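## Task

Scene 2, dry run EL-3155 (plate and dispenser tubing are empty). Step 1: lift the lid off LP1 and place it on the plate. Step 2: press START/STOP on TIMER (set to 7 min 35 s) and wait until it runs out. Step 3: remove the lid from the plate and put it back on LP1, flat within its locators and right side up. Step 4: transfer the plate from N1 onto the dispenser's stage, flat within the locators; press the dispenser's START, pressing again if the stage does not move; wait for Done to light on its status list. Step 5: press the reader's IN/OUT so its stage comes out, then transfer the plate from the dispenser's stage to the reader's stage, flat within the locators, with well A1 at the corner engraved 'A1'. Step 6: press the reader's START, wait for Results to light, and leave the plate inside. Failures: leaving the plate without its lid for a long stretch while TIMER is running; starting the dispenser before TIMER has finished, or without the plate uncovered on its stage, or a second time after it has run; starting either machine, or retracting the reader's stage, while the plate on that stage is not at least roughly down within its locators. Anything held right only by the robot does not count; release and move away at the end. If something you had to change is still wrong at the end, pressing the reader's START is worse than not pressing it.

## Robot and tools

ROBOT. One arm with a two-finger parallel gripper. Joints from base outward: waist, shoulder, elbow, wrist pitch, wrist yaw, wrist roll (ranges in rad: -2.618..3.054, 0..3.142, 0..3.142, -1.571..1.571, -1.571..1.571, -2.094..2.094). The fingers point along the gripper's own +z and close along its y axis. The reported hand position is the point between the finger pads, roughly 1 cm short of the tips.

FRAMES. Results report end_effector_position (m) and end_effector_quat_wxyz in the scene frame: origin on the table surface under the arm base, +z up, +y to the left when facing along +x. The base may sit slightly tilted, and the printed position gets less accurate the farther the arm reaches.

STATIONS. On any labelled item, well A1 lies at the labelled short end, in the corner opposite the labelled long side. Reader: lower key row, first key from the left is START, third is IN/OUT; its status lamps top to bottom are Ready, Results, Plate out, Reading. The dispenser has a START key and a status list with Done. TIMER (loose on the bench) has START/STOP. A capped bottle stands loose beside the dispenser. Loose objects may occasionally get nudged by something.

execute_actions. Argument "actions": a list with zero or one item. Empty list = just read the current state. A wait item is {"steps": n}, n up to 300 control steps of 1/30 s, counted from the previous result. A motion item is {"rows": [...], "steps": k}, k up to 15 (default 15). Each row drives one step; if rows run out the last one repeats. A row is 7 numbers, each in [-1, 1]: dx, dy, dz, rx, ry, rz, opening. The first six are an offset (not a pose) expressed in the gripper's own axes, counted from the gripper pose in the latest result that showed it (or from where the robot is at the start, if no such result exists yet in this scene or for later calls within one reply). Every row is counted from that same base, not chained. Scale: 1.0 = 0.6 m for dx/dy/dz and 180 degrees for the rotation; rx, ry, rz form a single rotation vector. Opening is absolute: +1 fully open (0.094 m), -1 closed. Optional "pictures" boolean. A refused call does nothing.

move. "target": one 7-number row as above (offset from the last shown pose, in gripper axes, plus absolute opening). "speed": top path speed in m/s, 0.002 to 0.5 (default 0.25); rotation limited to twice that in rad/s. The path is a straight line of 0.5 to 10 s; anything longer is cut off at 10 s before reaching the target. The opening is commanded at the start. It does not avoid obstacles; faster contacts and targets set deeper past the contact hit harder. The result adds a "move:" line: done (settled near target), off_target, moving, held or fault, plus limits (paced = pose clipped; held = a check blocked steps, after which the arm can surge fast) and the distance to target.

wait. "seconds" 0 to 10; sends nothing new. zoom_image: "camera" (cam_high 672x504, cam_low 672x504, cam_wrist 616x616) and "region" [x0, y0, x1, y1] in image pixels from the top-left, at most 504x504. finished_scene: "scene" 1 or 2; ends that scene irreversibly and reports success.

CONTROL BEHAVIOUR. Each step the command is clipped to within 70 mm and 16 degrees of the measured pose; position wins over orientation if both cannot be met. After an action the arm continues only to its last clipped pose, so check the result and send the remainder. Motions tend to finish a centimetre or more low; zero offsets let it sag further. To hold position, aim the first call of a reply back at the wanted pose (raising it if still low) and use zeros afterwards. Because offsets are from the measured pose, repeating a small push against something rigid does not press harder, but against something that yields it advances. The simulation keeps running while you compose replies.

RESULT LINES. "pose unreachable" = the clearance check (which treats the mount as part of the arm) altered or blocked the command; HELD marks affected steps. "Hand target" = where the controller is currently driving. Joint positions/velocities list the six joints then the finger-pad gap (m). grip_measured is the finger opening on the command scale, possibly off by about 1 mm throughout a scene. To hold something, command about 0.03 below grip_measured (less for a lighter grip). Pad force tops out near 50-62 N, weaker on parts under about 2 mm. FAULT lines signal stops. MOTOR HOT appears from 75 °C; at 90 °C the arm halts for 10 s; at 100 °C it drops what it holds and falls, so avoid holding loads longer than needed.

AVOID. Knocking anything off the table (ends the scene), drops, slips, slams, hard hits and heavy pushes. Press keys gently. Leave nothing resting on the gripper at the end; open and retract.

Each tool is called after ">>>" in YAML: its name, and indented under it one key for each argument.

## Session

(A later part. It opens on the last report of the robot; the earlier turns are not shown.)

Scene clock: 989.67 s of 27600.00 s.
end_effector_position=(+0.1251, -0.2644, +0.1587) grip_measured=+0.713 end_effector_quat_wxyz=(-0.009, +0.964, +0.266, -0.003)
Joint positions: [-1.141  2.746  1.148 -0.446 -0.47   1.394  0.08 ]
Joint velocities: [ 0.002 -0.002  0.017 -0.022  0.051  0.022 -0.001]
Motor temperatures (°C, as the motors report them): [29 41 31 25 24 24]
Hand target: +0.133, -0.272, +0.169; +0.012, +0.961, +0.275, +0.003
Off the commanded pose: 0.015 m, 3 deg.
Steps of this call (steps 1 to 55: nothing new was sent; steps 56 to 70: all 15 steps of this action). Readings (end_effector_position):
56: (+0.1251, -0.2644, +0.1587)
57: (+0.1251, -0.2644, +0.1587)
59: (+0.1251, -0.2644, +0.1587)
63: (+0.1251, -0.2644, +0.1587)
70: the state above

>>> execute_actions:
  actions:
    - {"rows":[[0.004,0.019,-0.018,-0.014,0,-0.007,0.695],[0.005,0.020,-0.019,-0.015,0,-0.007,0.695],[0.005,0.021,-0.020,-0.0155,0,-0.007,0.695],[0.005,0.022,-0.021,-0.016,0,-0.008,0.695]]}
  pictures: false

Scene clock: 992.27 s of 27600.00 s.
end_effector_position=(+0.1289, -0.2673, +0.1620) grip_measured=+0.713 end_effector_quat_wxyz=(-0.001, +0.963, +0.271, +0.001)
Joint positions: [-1.141  2.735  1.148 -0.439 -0.474  1.392  0.08 ]
Joint velocities: [-0.007  0.002  0.007 -0.037 -0.051  0.022  0.001]
Motor temperatures (°C, as the motors report them): [29 42 31 25 24 24]
Hand target: +0.134, -0.274, +0.171; +0.015, +0.960, +0.278, +0.004
Off the commanded pose: 0.013 m, 2 deg.
Steps of this call (steps 1 to 63: nothing new was sent; steps 64 to 78: all 15 steps of this action). Readings (end_effector_position):
64: (+0.1251, -0.2644, +0.1587)
65: (+0.1252, -0.2645, +0.1589)
67: (+0.1258, -0.2649, +0.1597)
71: (+0.1275, -0.2662, +0.1613)
78: the state above

>>> move:
  target: [-0.003,0.002,0.011,0.001,0,0.002,0.695]
  speed: 0.006

>>> zoom_image:
  camera: "cam_wrist"
  region: [180,140,440,390]

Scene clock: 997.00 s of 27600.00 s.
end_effector_position=(+0.1296, -0.2656, +0.1593) grip_measured=+0.713 end_effector_quat_wxyz=(-0.004, +0.964, +0.267, +0.003)
Joint positions: [-1.136  2.742  1.148 -0.436 -0.483  1.402  0.08 ]
Joint velocities: [-0.007 -0.037  0.002 -0.037 -0.037  0.037  0.001]
Motor temperatures (°C, as the motors report them): [29 42 31 25 24 24]
Hand target: +0.128, -0.269, +0.156; -0.002, +0.963, +0.268, +0.000
Off the commanded pose: 0.006 m, 0 deg.
move: done
camera_calibration (this result's frames):
cam_wrist: T_world_to_cam=[[-0.53189, 0.846621, 0.0180458, 0.288699], [0.68658, 0.418675, 0.594407, -0.0727534], [0.495682, 0.328549, -0.803962, 0.276746], [0, 0, 0, 1]] pos_world=[0.0663295, -0.304884, 0.260529]

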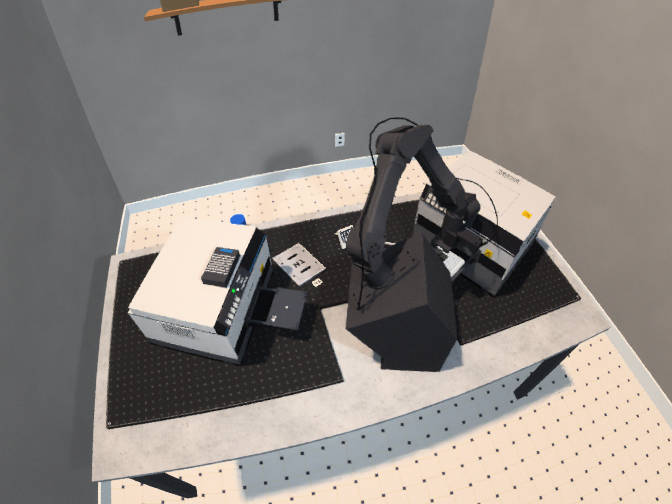

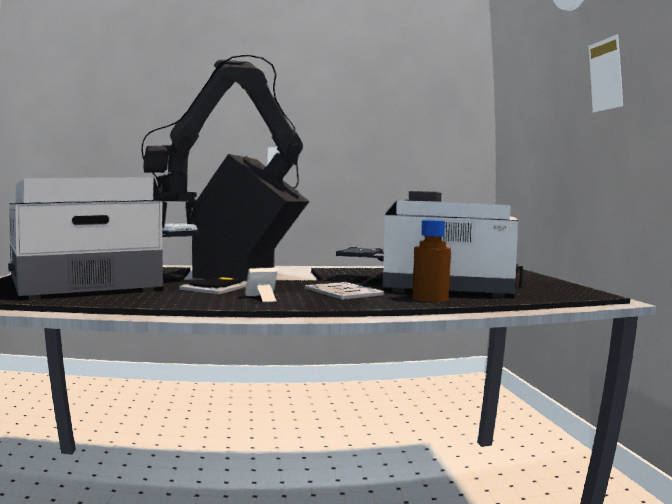

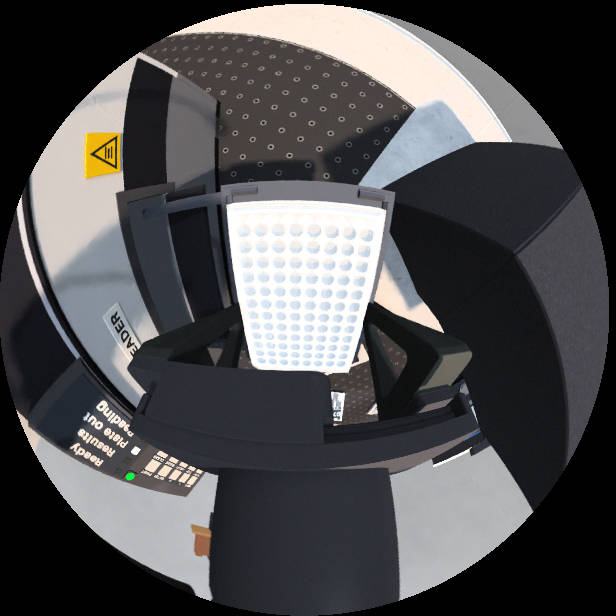

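Region (180, 140, 440, 390) of cam_wrist's 616x616 image, scaled by 1.938, with more detail than that image has; it fills the top 485 rows of this view, and the rest is white.

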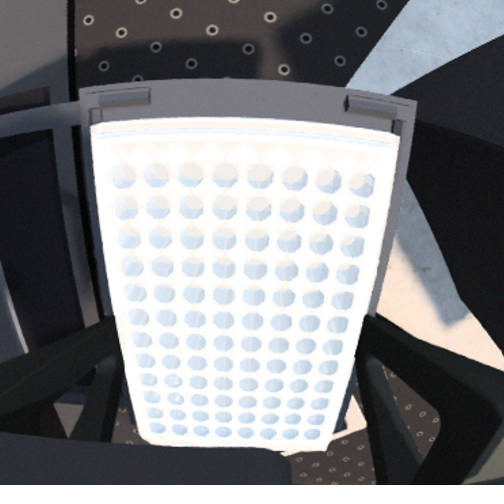

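>>> execute_actions:
  actions:
    - {"rows":[[-0.006,0.003,-0.002,-0.002,-0.002,0,0.695],[-0.008,0.003,-0.005,-0.002,-0.003,0,0.695],[-0.010,0.003,-0.007,-0.002,-0.004,0,0.695],[-0.012,0.003,-0.008,-0.002,-0.005,0,0.695],[-0.014,0.003,-0.008,-0.002,-0.006,0,0.695]]}
  pictures: false

Scene clock: 1000.50 s of 27600.00 s.
end_effector_position=(+0.1293, -0.2658, +0.1596) grip_measured=+0.713 end_effector_quat_wxyz=(-0.004, +0.964, +0.268, +0.004)
Joint positions: [-1.139  2.742  1.148 -0.436 -0.483  1.399  0.08 ]
Joint velocities: [ 0.002 -0.012  0.017 -0.022 -0.051 -0.037 -0.001]
Motor temperatures (°C, as the motors report them): [29 41 31 25 24 24]
Hand target: +0.124, -0.271, +0.164; +0.001, +0.964, +0.267, -0.005
Off the commanded pose: 0.009 m, 1 deg.
Steps of this call (steps 1 to 90: nothing new was sent; steps 91 to 105: all 15 steps of this action). Readings (end_effector_position):
91: (+0.1296, -0.2656, +0.1593)
92: (+0.1296, -0.2656, +0.1593)
94: (+0.1295, -0.2657, +0.1594)
98: (+0.1293, -0.2658, +0.1596)
105: the state above

>>> execute_actions:
  actions:
    - {"rows":[[-0.014,0.003,-0.008,-0.002,-0.007,0,0.695],[-0.015,0.003,-0.008,-0.002,-0.008,0,0.695],[-0.016,0.003,-0.008,-0.002,-0.009,0,0.695],[-0.017,0.003,-0.008,-0.002,-0.010,0,0.695],[-0.018,0.003,-0.008,-0.002,-0.011,0,0.695]]}
  pictures: false

Scene clock: 1003.13 s of 27600.00 s.
end_effector_position=(+0.1293, -0.2658, +0.1596) grip_measured=+0.713 end_effector_quat_wxyz=(-0.004, +0.963, +0.268, +0.004)
Joint positions: [-1.139  2.742  1.148 -0.436 -0.483  1.399  0.08 ]
Joint velocities: [ 0.002 -0.017 -0.002 -0.066 -0.022 -0.007  0.001]
Motor temperatures (°C, as the motors report them): [29 41 31 25 24 24]
Hand target: +0.121, -0.273, +0.164; +0.004, +0.963, +0.268, -0.012
Off the commanded pose: 0.012 m, 2 deg.
Steps of this call (steps 1 to 64: nothing new was sent; steps 65 to 79: all 15 steps of this action). Readings (end_effector_position):
65: (+0.1293, -0.2658, +0.1596)
66: (+0.1293, -0.2658, +0.1596)
68: (+0.1293, -0.2658, +0.1596)
72: (+0.1293, -0.2658, +0.1596)
79: the state above

>>> execute_actions:
  actions:
    - {"rows":[[-0.018,0.003,-0.009,-0.002,-0.010,0,0.695],[-0.019,0.003,-0.010,-0.002,-0.009,0,0.695],[-0.020,0.003,-0.011,-0.002,-0.008,0,0.695],[-0.021,0.003,-0.012,-0.002,-0.008,0,0.695]]}
  pictures: false

Scene clock: 1007.90 s of 27600.00 s.
end_effector_position=(+0.1236, -0.2679, +0.1619) grip_measured=+0.713 end_effector_quat_wxyz=(-0.003, +0.963, +0.270, -0.000)
Joint positions: [-1.156  2.742  1.148 -0.442 -0.467  1.378  0.08 ]
Joint velocities: [-0.017 -0.002 -0.007 -0.051 -0.022  0.022 -0.001]
Motor temperatures (°C, as the motors report them): [29 41 31 25 24 24]
Hand target: +0.120, -0.274, +0.167; +0.003, +0.963, +0.268, -0.007
Off the commanded pose: 0.009 m, 1 deg.
Steps of this call (steps 1 to 128: nothing new was sent; steps 129 to 143: all 15 steps of this action). Readings (end_effector_position):
129: (+0.1293, -0.2658, +0.1596)
130: (+0.1292, -0.2659, +0.1597)
132: (+0.1284, -0.2660, +0.1602)
136: (+0.1248, -0.2677, +0.1617)
143: the state above

>>> move:
  target: [0.003,0.003,0.011,0,0,0.002,0.695]
  speed: 0.006

>>> zoom_image:
  camera: "cam_wrist"
  region: [180,140,440,390]

Scene clock: 1011.70 s of 27600.00 s.
end_effector_position=(+0.1255, -0.2664, +0.1581) grip_measured=+0.713 end_effector_quat_wxyz=(-0.005, +0.963, +0.268, -0.000)
Joint positions: [-1.143  2.749  1.148 -0.434 -0.473  1.392  0.08 ]
Joint velocities: [-0.007  0.002 -0.007 -0.037 -0.037  0.037 -0.001]
Motor temperatures (°C, as the motors report them): [29 41 31 25 24 24]
Hand target: +0.126, -0.268, +0.155; -0.003, +0.964, +0.267, -0.000
Off the commanded pose: 0.003 m, 0 deg.
move: done
camera_calibration (this result's frames):
cam_wrist: T_world_to_cam=[[-0.533571, 0.845493, 0.0210503, 0.286704], [0.689738, 0.420604, 0.589367, -0.0679688], [0.489452, 0.328988, -0.807591, 0.279577], [0, 0, 0, 1]] pos_world=[0.0630186, -0.305796, 0.259807]

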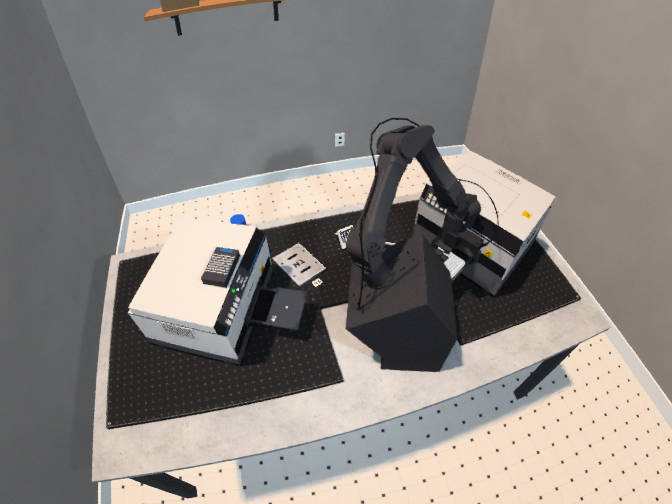

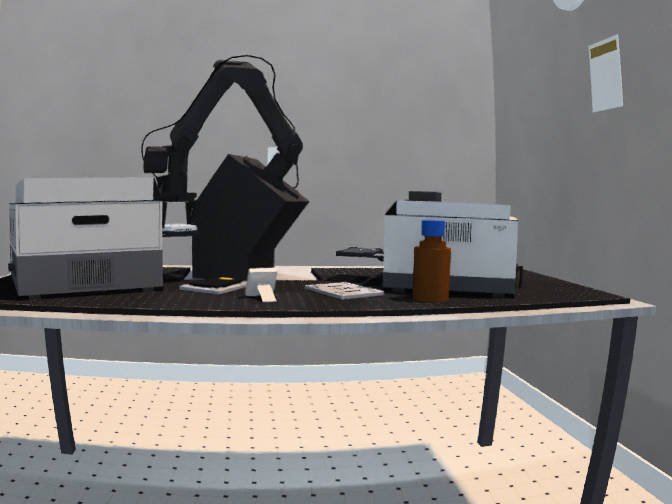

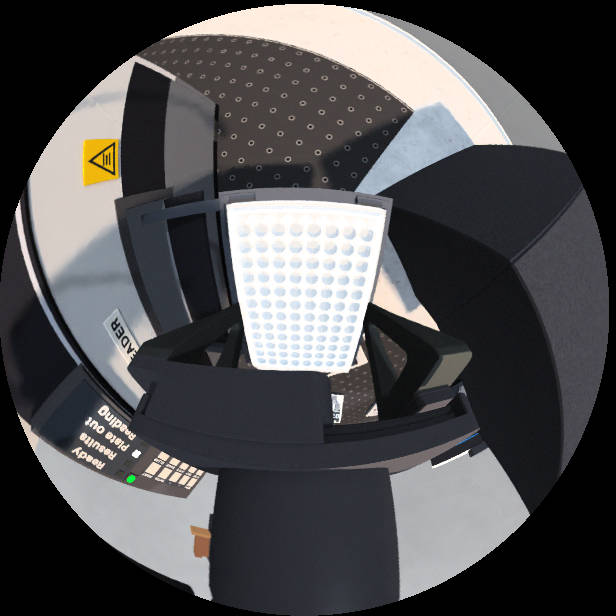

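Region (180, 140, 440, 390) of cam_wrist's 616x616 image, scaled by 1.938, with more detail than that image has; it fills the top 485 rows of this view, and the rest is white.

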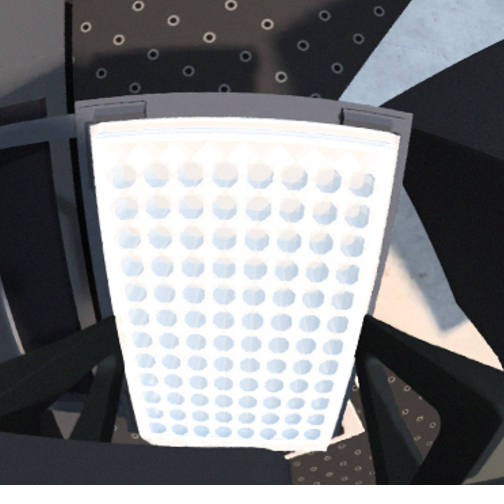

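Centred, on the chamfer; nudge +x and down.

>>> move:
  target: [0.005,0.004,0.009,-0.002,0,0,0.695]
  speed: 0.006

>>> zoom_image:
  camera: "cam_wrist"
  region: [180,140,440,390]

Scene clock: 1017.83 s of 27600.00 s.
end_effector_position=(+0.1263, -0.2661, +0.1575) grip_measured=+0.712 end_effector_quat_wxyz=(-0.005, +0.964, +0.264, -0.001)
Joint positions: [-1.139  2.749  1.148 -0.433 -0.473  1.404  0.08 ]
Joint velocities: [-0.002  0.002 -0.012 -0.051 -0.022  0.037  0.   ]
Motor temperatures (°C, as the motors report them): [29 41 31 25 24 24]
Hand target: +0.129, -0.267, +0.153; -0.002, +0.963, +0.268, +0.001
Off the commanded pose: 0.006 m, 1 deg.
move: done
camera_calibration (this result's frames):
cam_wrist: T_world_to_cam=[[-0.526878, 0.849659, 0.0218795, 0.287026], [0.694082, 0.415261, 0.588054, -0.0700663], [0.49056, 0.325019, -0.808525, 0.277551], [0, 0, 0, 1]] pos_world=[0.0637042, -0.304988, 0.25933]

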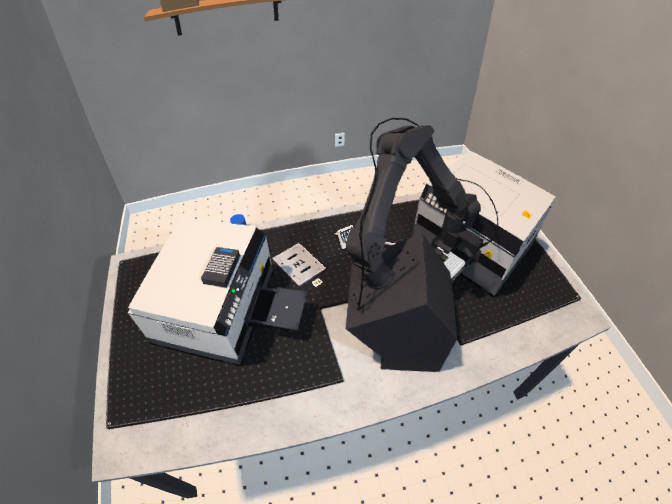

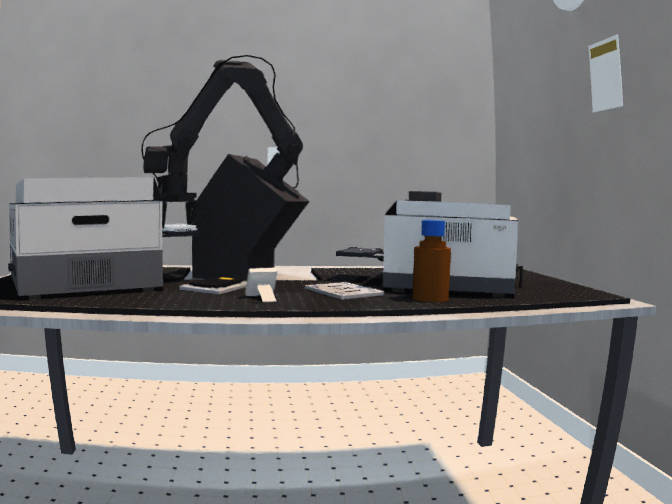

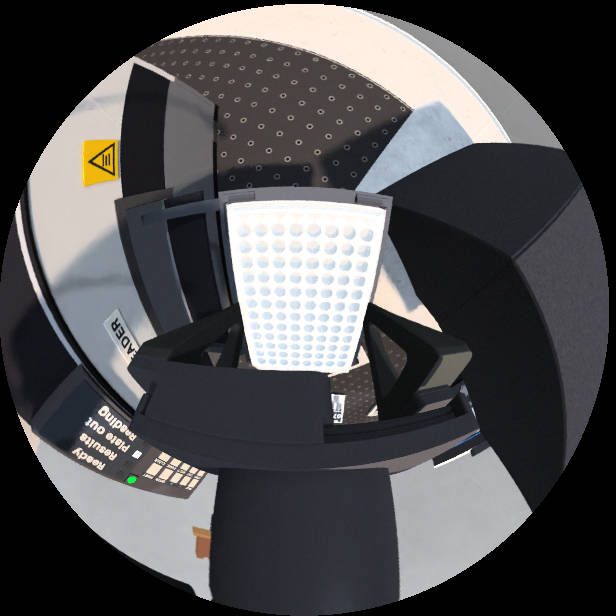

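Region (180, 140, 440, 390) of cam_wrist's 616x616 image, scaled by 1.938, with more detail than that image has; it fills the top 485 rows of this view, and the rest is white.

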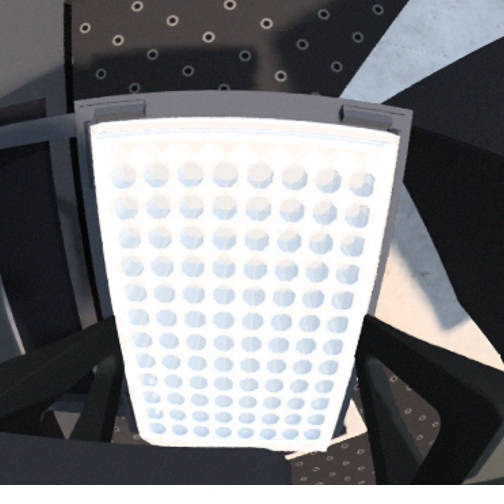

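Release gently and let it settle.

>>> execute_actions:
  actions:
    - {"rows":[[0,0,-0.003,0,0,0,0.70],[0,0,-0.003,0,0,0,0.71],[0,0,-0.003,0,0,0,0.72],[0,0,-0.003,0,0,0,0.73],[0,0,-0.003,0,0,0,0.74],[0,0,-0.003,0,0,0,0.76],[0,0,-0.003,0,0,0,0.79],[0,0,-0.003,0,0,0,0.83],[0,0,-0.003,0,0,0,0.88]]}
  pictures: false

>>> move:
  target: [0,0.01,-0.09,-0.006,0,0,0.88]
  speed: 0.04

>>> zoom_image:
  camera: "cam_wrist"
  region: [210,160,410,360]

>>> zoom_image:
  camera: "cam_low"
  region: [150,210,215,245]

Scene clock: 1021.10 s of 27600.00 s.
end_effector_position=(+0.1253, -0.2641, +0.1581) grip_measured=+0.877 end_effector_quat_wxyz=(-0.009, +0.965, +0.262, -0.002)
Joint positions: [-1.14   2.748  1.148 -0.444 -0.472  1.404  0.088]
Joint velocities: [-0.012  0.002  0.002  0.081  0.007 -0.007 -0.001]
Motor temperatures (°C, as the motors report them): [29 40 31 25 24 24]
Hand target: +0.126, -0.266, +0.159; -0.005, +0.964, +0.264, -0.001
Off the commanded pose: 0.003 m, 1 deg.
Steps of this call (steps 1 to 83: nothing new was sent; steps 84 to 98: all 15 steps of this action). Readings (end_effector_position):
84: (+0.1262, -0.2661, +0.1575)
85: (+0.1262, -0.2660, +0.1575)
87: (+0.1262, -0.2660, +0.1575)
91: (+0.1260, -0.2654, +0.1580)
98: the state above

Scene clock: 1023.10 s of 27600.00 s.
end_effector_position=(+0.1244, -0.2517, +0.1961) grip_measured=+0.877 end_effector_quat_wxyz=(-0.026, +0.967, +0.254, +0.006)
Joint positions: [-1.198  2.646  1.148 -0.608 -0.462  1.346  0.088]
Joint velocities: [-0.012  0.002  0.002 -0.066  0.037 -0.022 -0.001]
Motor temperatures (°C, as the motors report them): [29 41 31 25 24 24]
Hand target: +0.129, -0.269, +0.212; +0.000, +0.965, +0.261, +0.001
Off the commanded pose: 0.025 m, 3 deg.
move: off_target
camera_calibration (this result's frames):
cam_wrist: T_world_to_cam=[[-0.508529, 0.859102, 0.0578094, 0.26601], [0.700751, 0.373912, 0.607568, -0.112528], [0.500347, 0.349475, -0.792161, 0.306735], [0, 0, 0, 1]] pos_world=[0.0606534, -0.293651, 0.295974]

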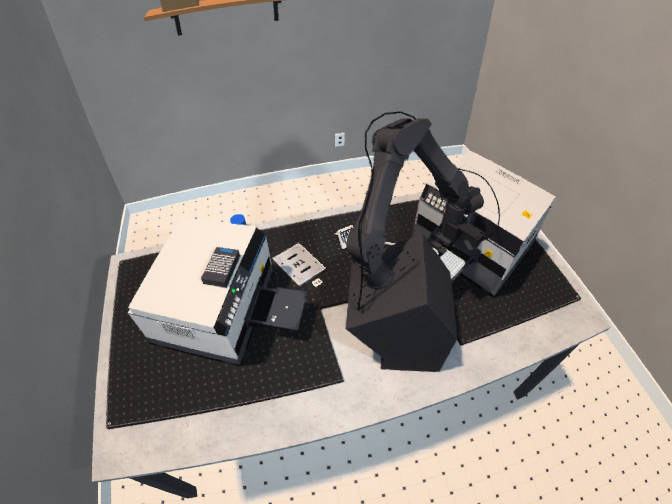

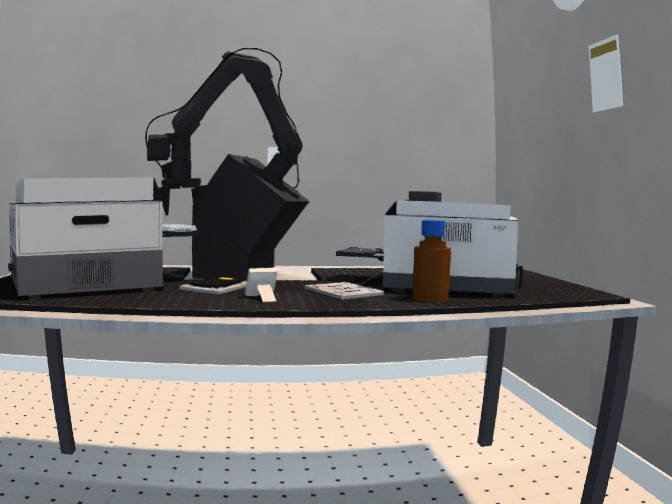

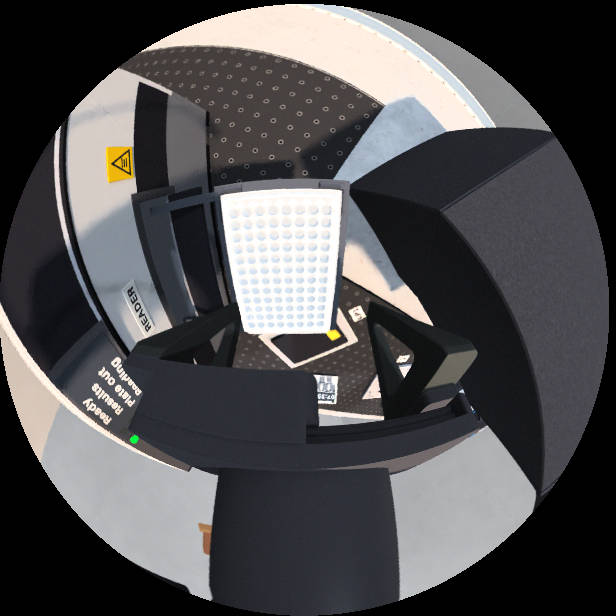

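Region (210, 160, 410, 360) of cam_wrist's 616x616 image, scaled by 2.520, with more detail than that image has.

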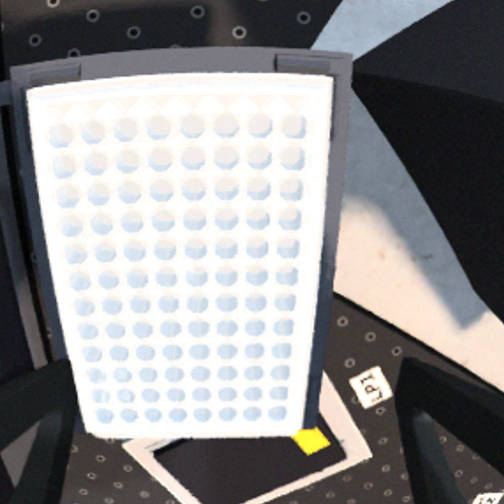

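Region (150, 210, 215, 245) of cam_low's 672x504 image, scaled by 7.754, with more detail than that image has; it fills the top 271 rows of this view, and the rest is white.

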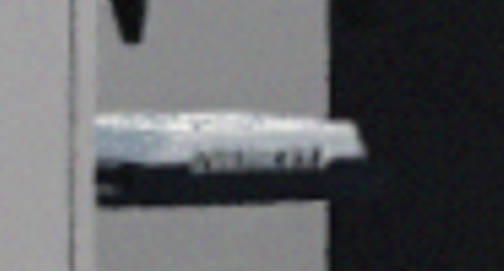

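>>> move:
  target: [0.25,0.05,-0.17,-0.02,-0.01,0,-1]
  speed: 0.15

>>> zoom_image:
  camera: "cam_wrist"
  region: [220,50,380,200]

>>> move:
  target: [0,0,-0.02,0,0,-0.55,-1]
  speed: 0.35

>>> move:
  target: [-0.02,0,0.05,0,-0.28,0,-1]

>>> zoom_image:
  camera: "cam_high"
  region: [410,220,490,290]

Scene clock: 1029.83 s of 27600.00 s.
end_effector_position=(+0.2625, -0.2060, +0.2864) grip_measured=-0.991 end_effector_quat_wxyz=(-0.005, +0.967, +0.254, -0.009)
Joint positions: [-0.931  2.335  1.379 -0.975 -0.541  1.641  0.   ]
Joint velocities: [-0.007 -0.017 -0.007  0.022 -0.007 -0.066 -0.   ]
Motor temperatures (°C, as the motors report them): [29 42 32 25 24 24]
Hand target: +0.269, -0.211, +0.299; +0.009, +0.967, +0.253, -0.004
Off the commanded pose: 0.016 m, 2 deg.
move: off_target
camera_calibration (this result's frames):
cam_wrist: T_world_to_cam=[[-0.508824, 0.860468, 0.0263034, 0.301083], [0.711402, 0.403077, 0.575705, -0.268833], [0.484774, 0.311645, -0.817234, 0.2967], [0, 0, 0, 1]] pos_world=[0.200615, -0.243177, 0.389322]

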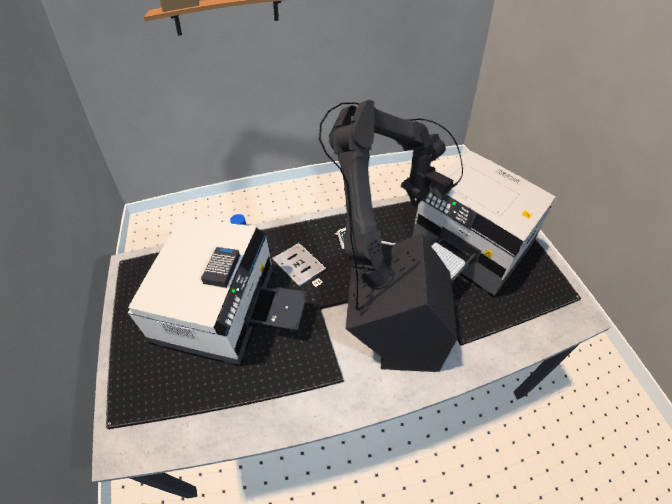

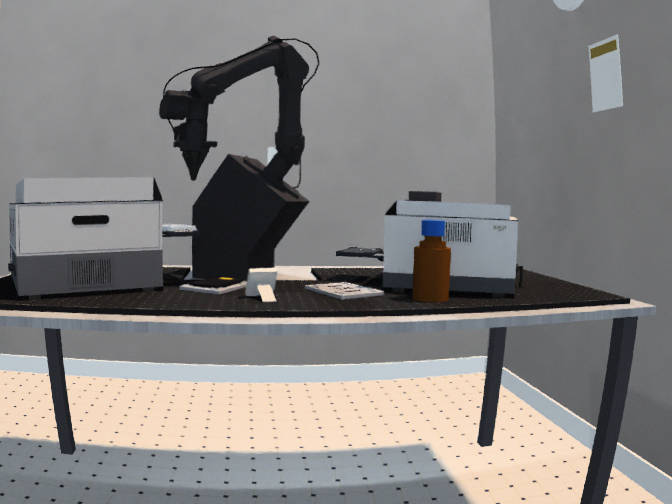

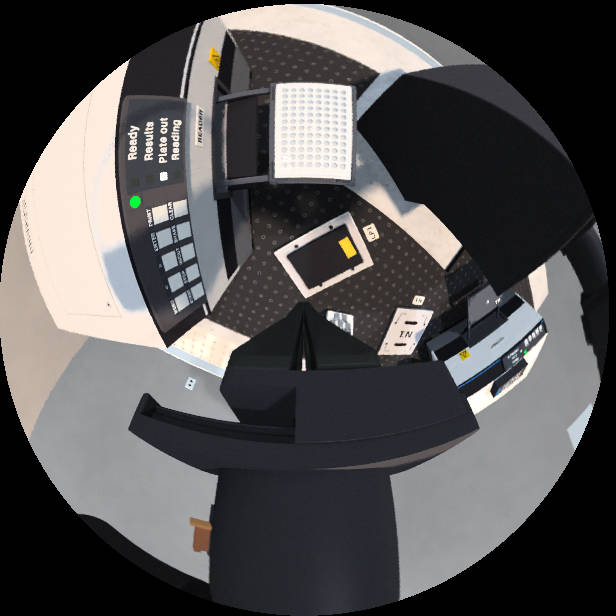

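Region (220, 50, 380, 200) of cam_wrist's 616x616 image, scaled by 3.150, with more detail than that image has; it fills the top 472 rows of this view, and the rest is white.

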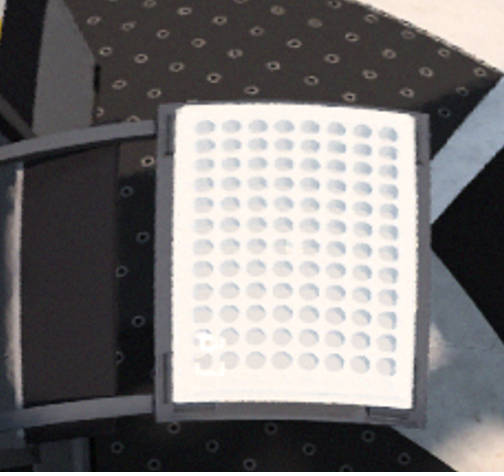

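Scene clock: 1032.97 s of 27600.00 s.
end_effector_position=(+0.2587, -0.1968, +0.2853) grip_measured=-0.991 end_effector_quat_wxyz=(-0.027, +0.438, +0.899, +0.007)
Joint positions: [-0.923  2.335  1.379 -1.016 -0.541 -0.095  0.   ]
Joint velocities: [ 0.002 -0.007  0.017  0.007  0.066  0.022  0.001]
Motor temperatures (°C, as the motors report them): [30 42 32 25 24 24]
Hand target: +0.263, -0.206, +0.298; -0.010, +0.435, +0.901, -0.002
Off the commanded pose: 0.017 m, 2 deg.
move: off_target
camera_calibration (this result's frames):
cam_wrist: T_world_to_cam=[[-0.774244, -0.632482, 0.0226569, 0.0671414], [-0.479685, 0.6098, 0.63091, 0.0638139], [-0.412855, 0.47761, -0.775525, 0.547681], [0, 0, 0, 1]] pos_world=[0.308707, -0.258026, 0.382958]

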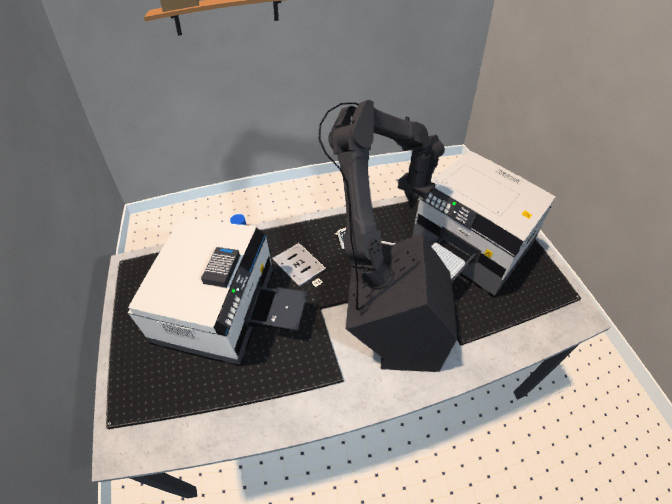

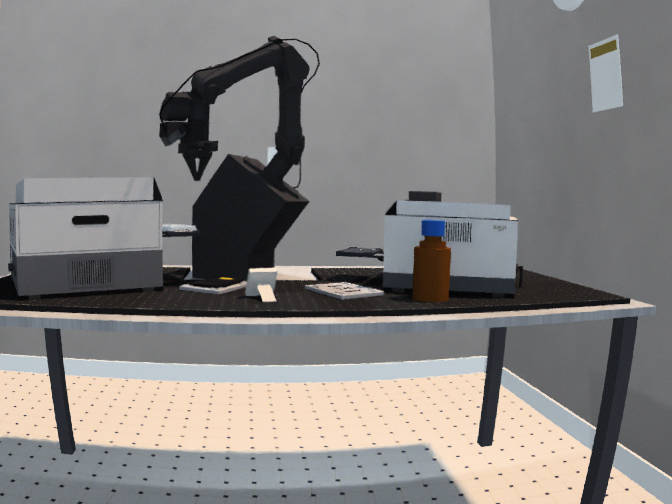

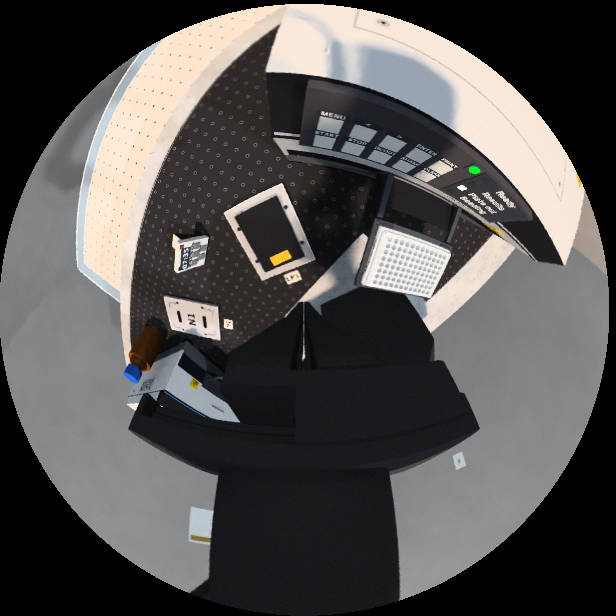

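Scene clock: 1035.57 s of 27600.00 s.
end_effector_position=(+0.2697, -0.2035, +0.2556) grip_measured=-0.991 end_effector_quat_wxyz=(+0.355, +0.389, +0.832, -0.175)
Joint positions: [-0.748  2.036  0.4    0.701 -0.321  0.518  0.   ]
Joint velocities: [-0.002 -0.032 -0.012 -0.007 -0.051  0.007 -0.   ]
Motor temperatures (°C, as the motors report them): [29 41 31 25 24 24]
Hand target: +0.263, -0.206, +0.254; +0.355, +0.397, +0.826, -0.184
Off the commanded pose: 0.005 m, 2 deg.
move: done
camera_calibration (this result's frames):
cam_wrist: T_world_to_cam=[[-0.767695, -0.639752, 0.0369091, 0.0652002], [-0.634444, 0.750697, -0.184214, 0.370698], [0.0901439, -0.164837, -0.982193, 0.318846], [0, 0, 0, 1]] pos_world=[0.256499, -0.184013, 0.379049]

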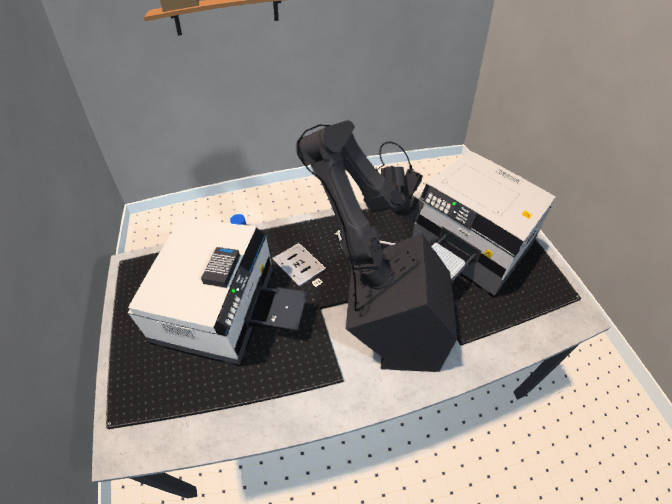

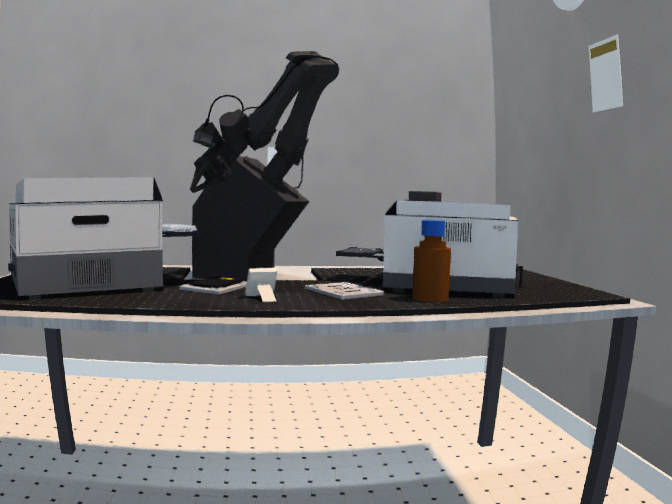

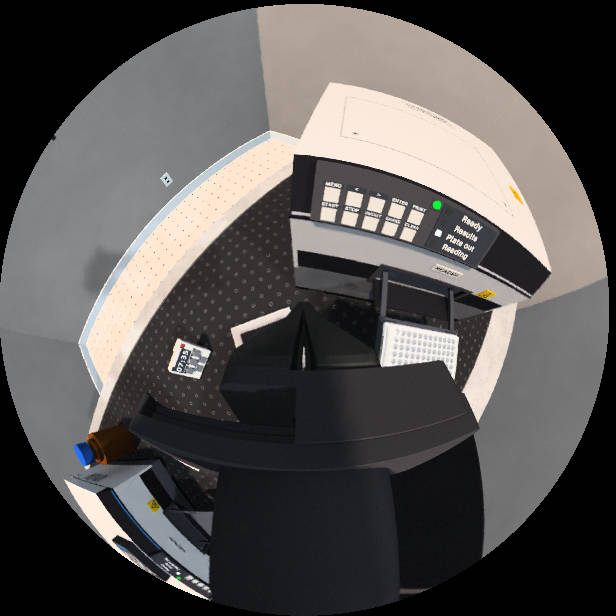

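Region (410, 220, 490, 290) of cam_high's 672x504 image, scaled by 6.300, with more detail than that image has; it fills the top 441 rows of this view, and the rest is white.

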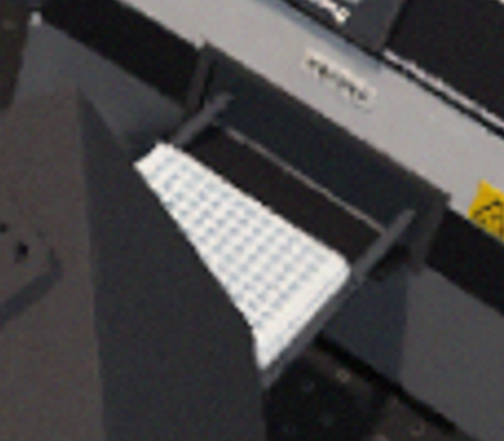

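>>> move:
  target: [-0.087,-0.038,0.098,0,-0.009,0,-1]
  speed: 0.05

Scene clock: 1040.63 s of 27600.00 s.
end_effector_position=(+0.2972, -0.2680, +0.2447) grip_measured=-0.991 end_effector_quat_wxyz=(+0.355, +0.389, +0.832, -0.175)
Joint positions: [-0.805  2.295  0.667  0.676 -0.355  0.469  0.   ]
Joint velocities: [-0.002 -0.007  0.012 -0.081 -0.066 -0.051 -0.   ]
Motor temperatures (°C, as the motors report them): [29 40 31 26 24 24]
Hand target: +0.302, -0.278, +0.254; +0.367, +0.387, +0.827, -0.179
Off the commanded pose: 0.015 m, 2 deg.
move: off_target
camera_calibration (this result's frames):
cam_wrist: T_world_to_cam=[[-0.767595, -0.639856, 0.037175, 0.0453354], [-0.634551, 0.750504, -0.184634, 0.434656], [0.0902392, -0.165314, -0.982104, 0.294856], [0, 0, 0, 1]] pos_world=[0.284003, -0.248459, 0.368146]

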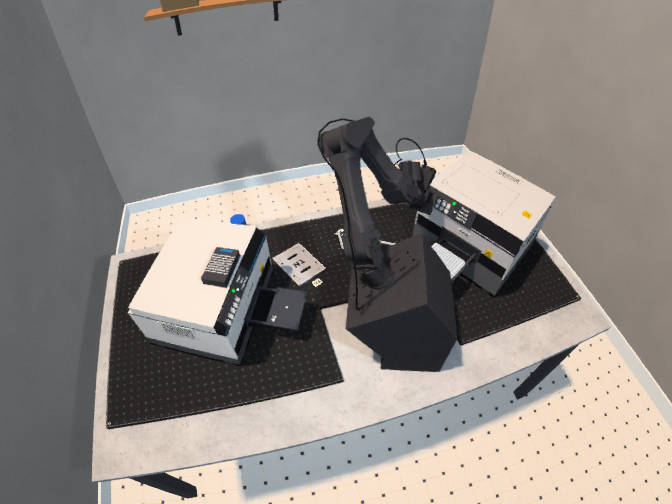

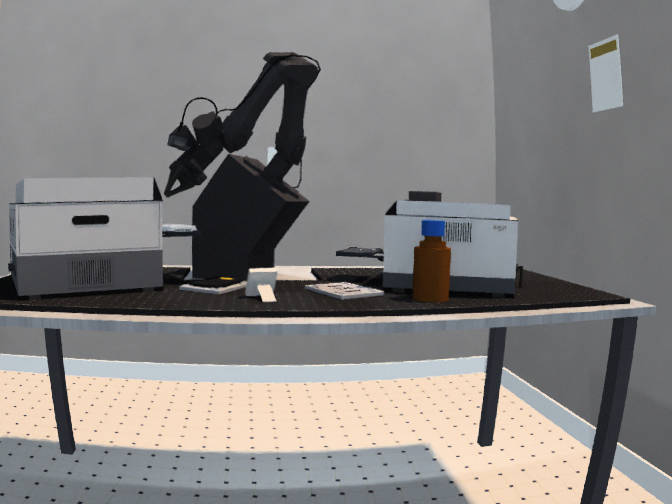

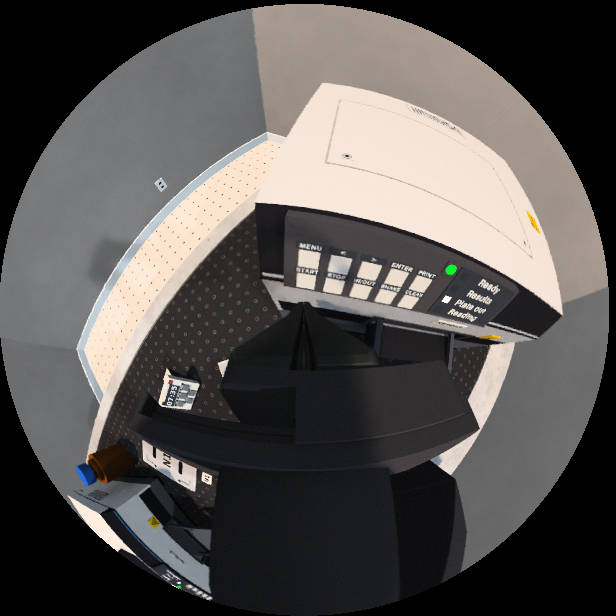

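>>> move:
  target: [-0.043,-0.006,0.022,0,-0.009,0,-1]
  speed: 0.012

Scene clock: 1044.90 s of 27600.00 s.
end_effector_position=(+0.3062, -0.2796, +0.2439) grip_measured=-0.991 end_effector_quat_wxyz=(+0.353, +0.389, +0.833, -0.174)
Joint positions: [-0.808  2.33   0.734  0.64  -0.358  0.464  0.   ]
Joint velocities: [-0.002 -0.012  0.002  0.007  0.007 -0.095 -0.001]
Motor temperatures (°C, as the motors report them): [30 39 31 26 24 24]
Hand target: +0.311, -0.291, +0.255; +0.367, +0.387, +0.827, -0.180
Off the commanded pose: 0.017 m, 2 deg.
move: off_target
camera_calibration (this result's frames):
cam_wrist: T_world_to_cam=[[-0.767236, -0.640268, 0.0374921, 0.0445552], [-0.635363, 0.750777, -0.18069, 0.44824], [0.0875418, -0.162453, -0.982825, 0.293152], [0, 0, 0, 1]] pos_world=[0.293316, -0.260377, 0.367439]

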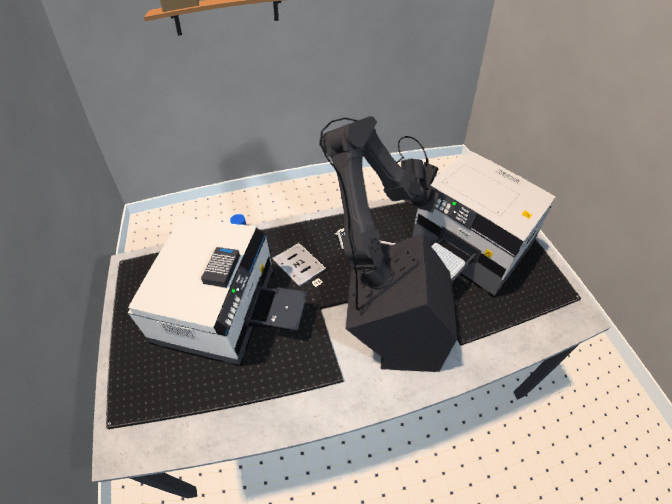

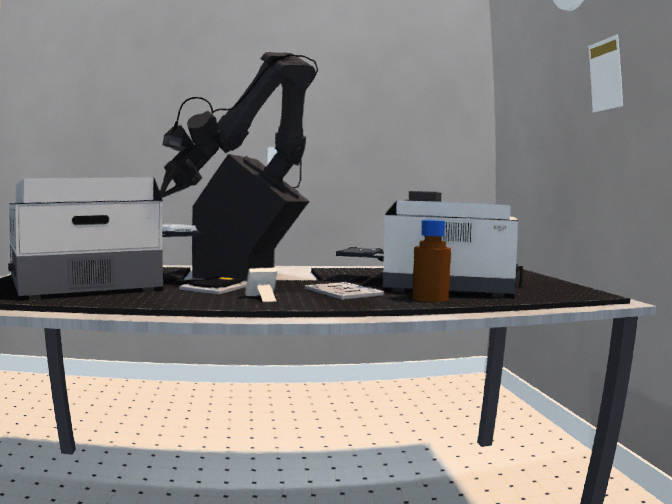

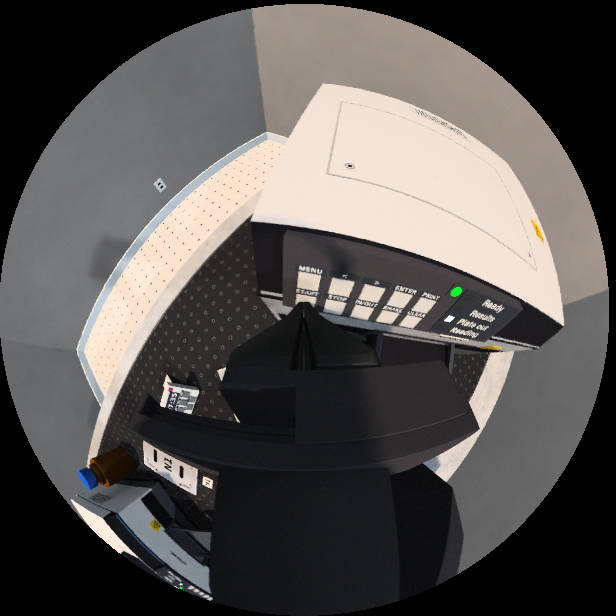

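>>> execute_actions:
  actions:
    - {"rows":[[-0.028,-0.006,0.003,0,-0.01,0,-1],[-0.029,-0.006,0.005,0,-0.01,0,-1],[-0.030,-0.006,0.007,0,-0.01,0,-1],[-0.031,-0.006,0.009,0,-0.01,0,-1]]}

Scene clock: 1047.17 s of 27600.00 s.
end_effector_position=(+0.3064, -0.2804, +0.2432) grip_measured=-0.992 end_effector_quat_wxyz=(+0.352, +0.390, +0.834, -0.171)
Joint positions: [-0.811  2.334  0.741  0.631 -0.366  0.463  0.   ]
Joint velocities: [ 0.007  0.002  0.002 -0.066  0.037 -0.007  0.   ]
Motor temperatures (°C, as the motors report them): [30 39 32 26 24 24]
Hand target: +0.314, -0.294, +0.254; +0.367, +0.386, +0.827, -0.180
Off the commanded pose: 0.019 m, 2 deg.
Steps of this call (steps 1 to 53: nothing new was sent; steps 54 to 68: all 15 steps of this action). Readings (end_effector_position):
54: (+0.3061, -0.2796, +0.2438)
55: (+0.3061, -0.2796, +0.2438)
57: (+0.3065, -0.2802, +0.2432)
61: (+0.3064, -0.2804, +0.2432)
68: the state above
camera_calibration (this result's frames):
cam_wrist: T_world_to_cam=[[-0.766879, -0.640935, 0.0331481, 0.0450176], [-0.635876, 0.751799, -0.174529, 0.447817], [0.0869412, -0.154921, -0.984094, 0.294964], [0, 0, 0, 1]] pos_world=[0.293634, -0.262119, 0.366937]

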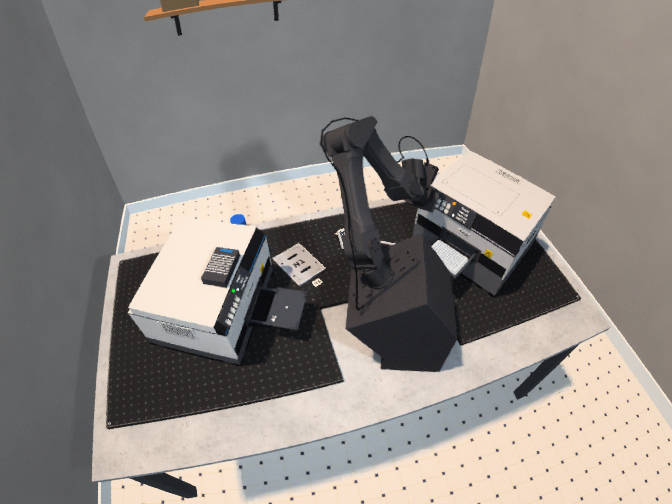

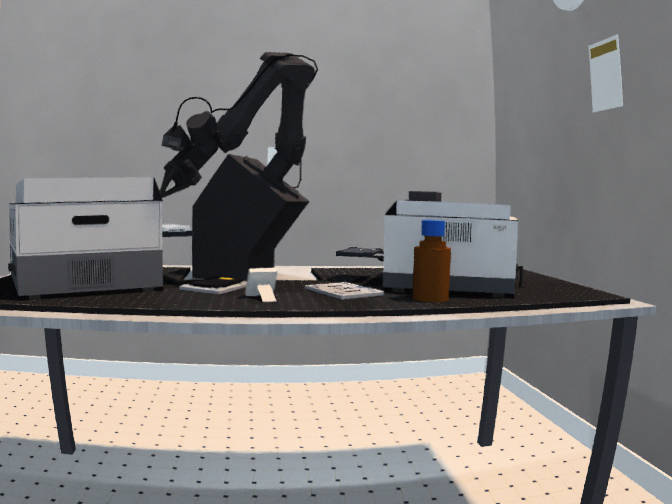

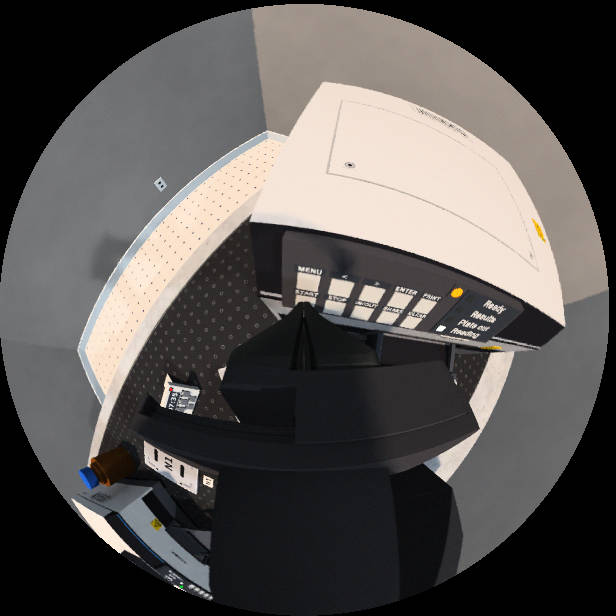

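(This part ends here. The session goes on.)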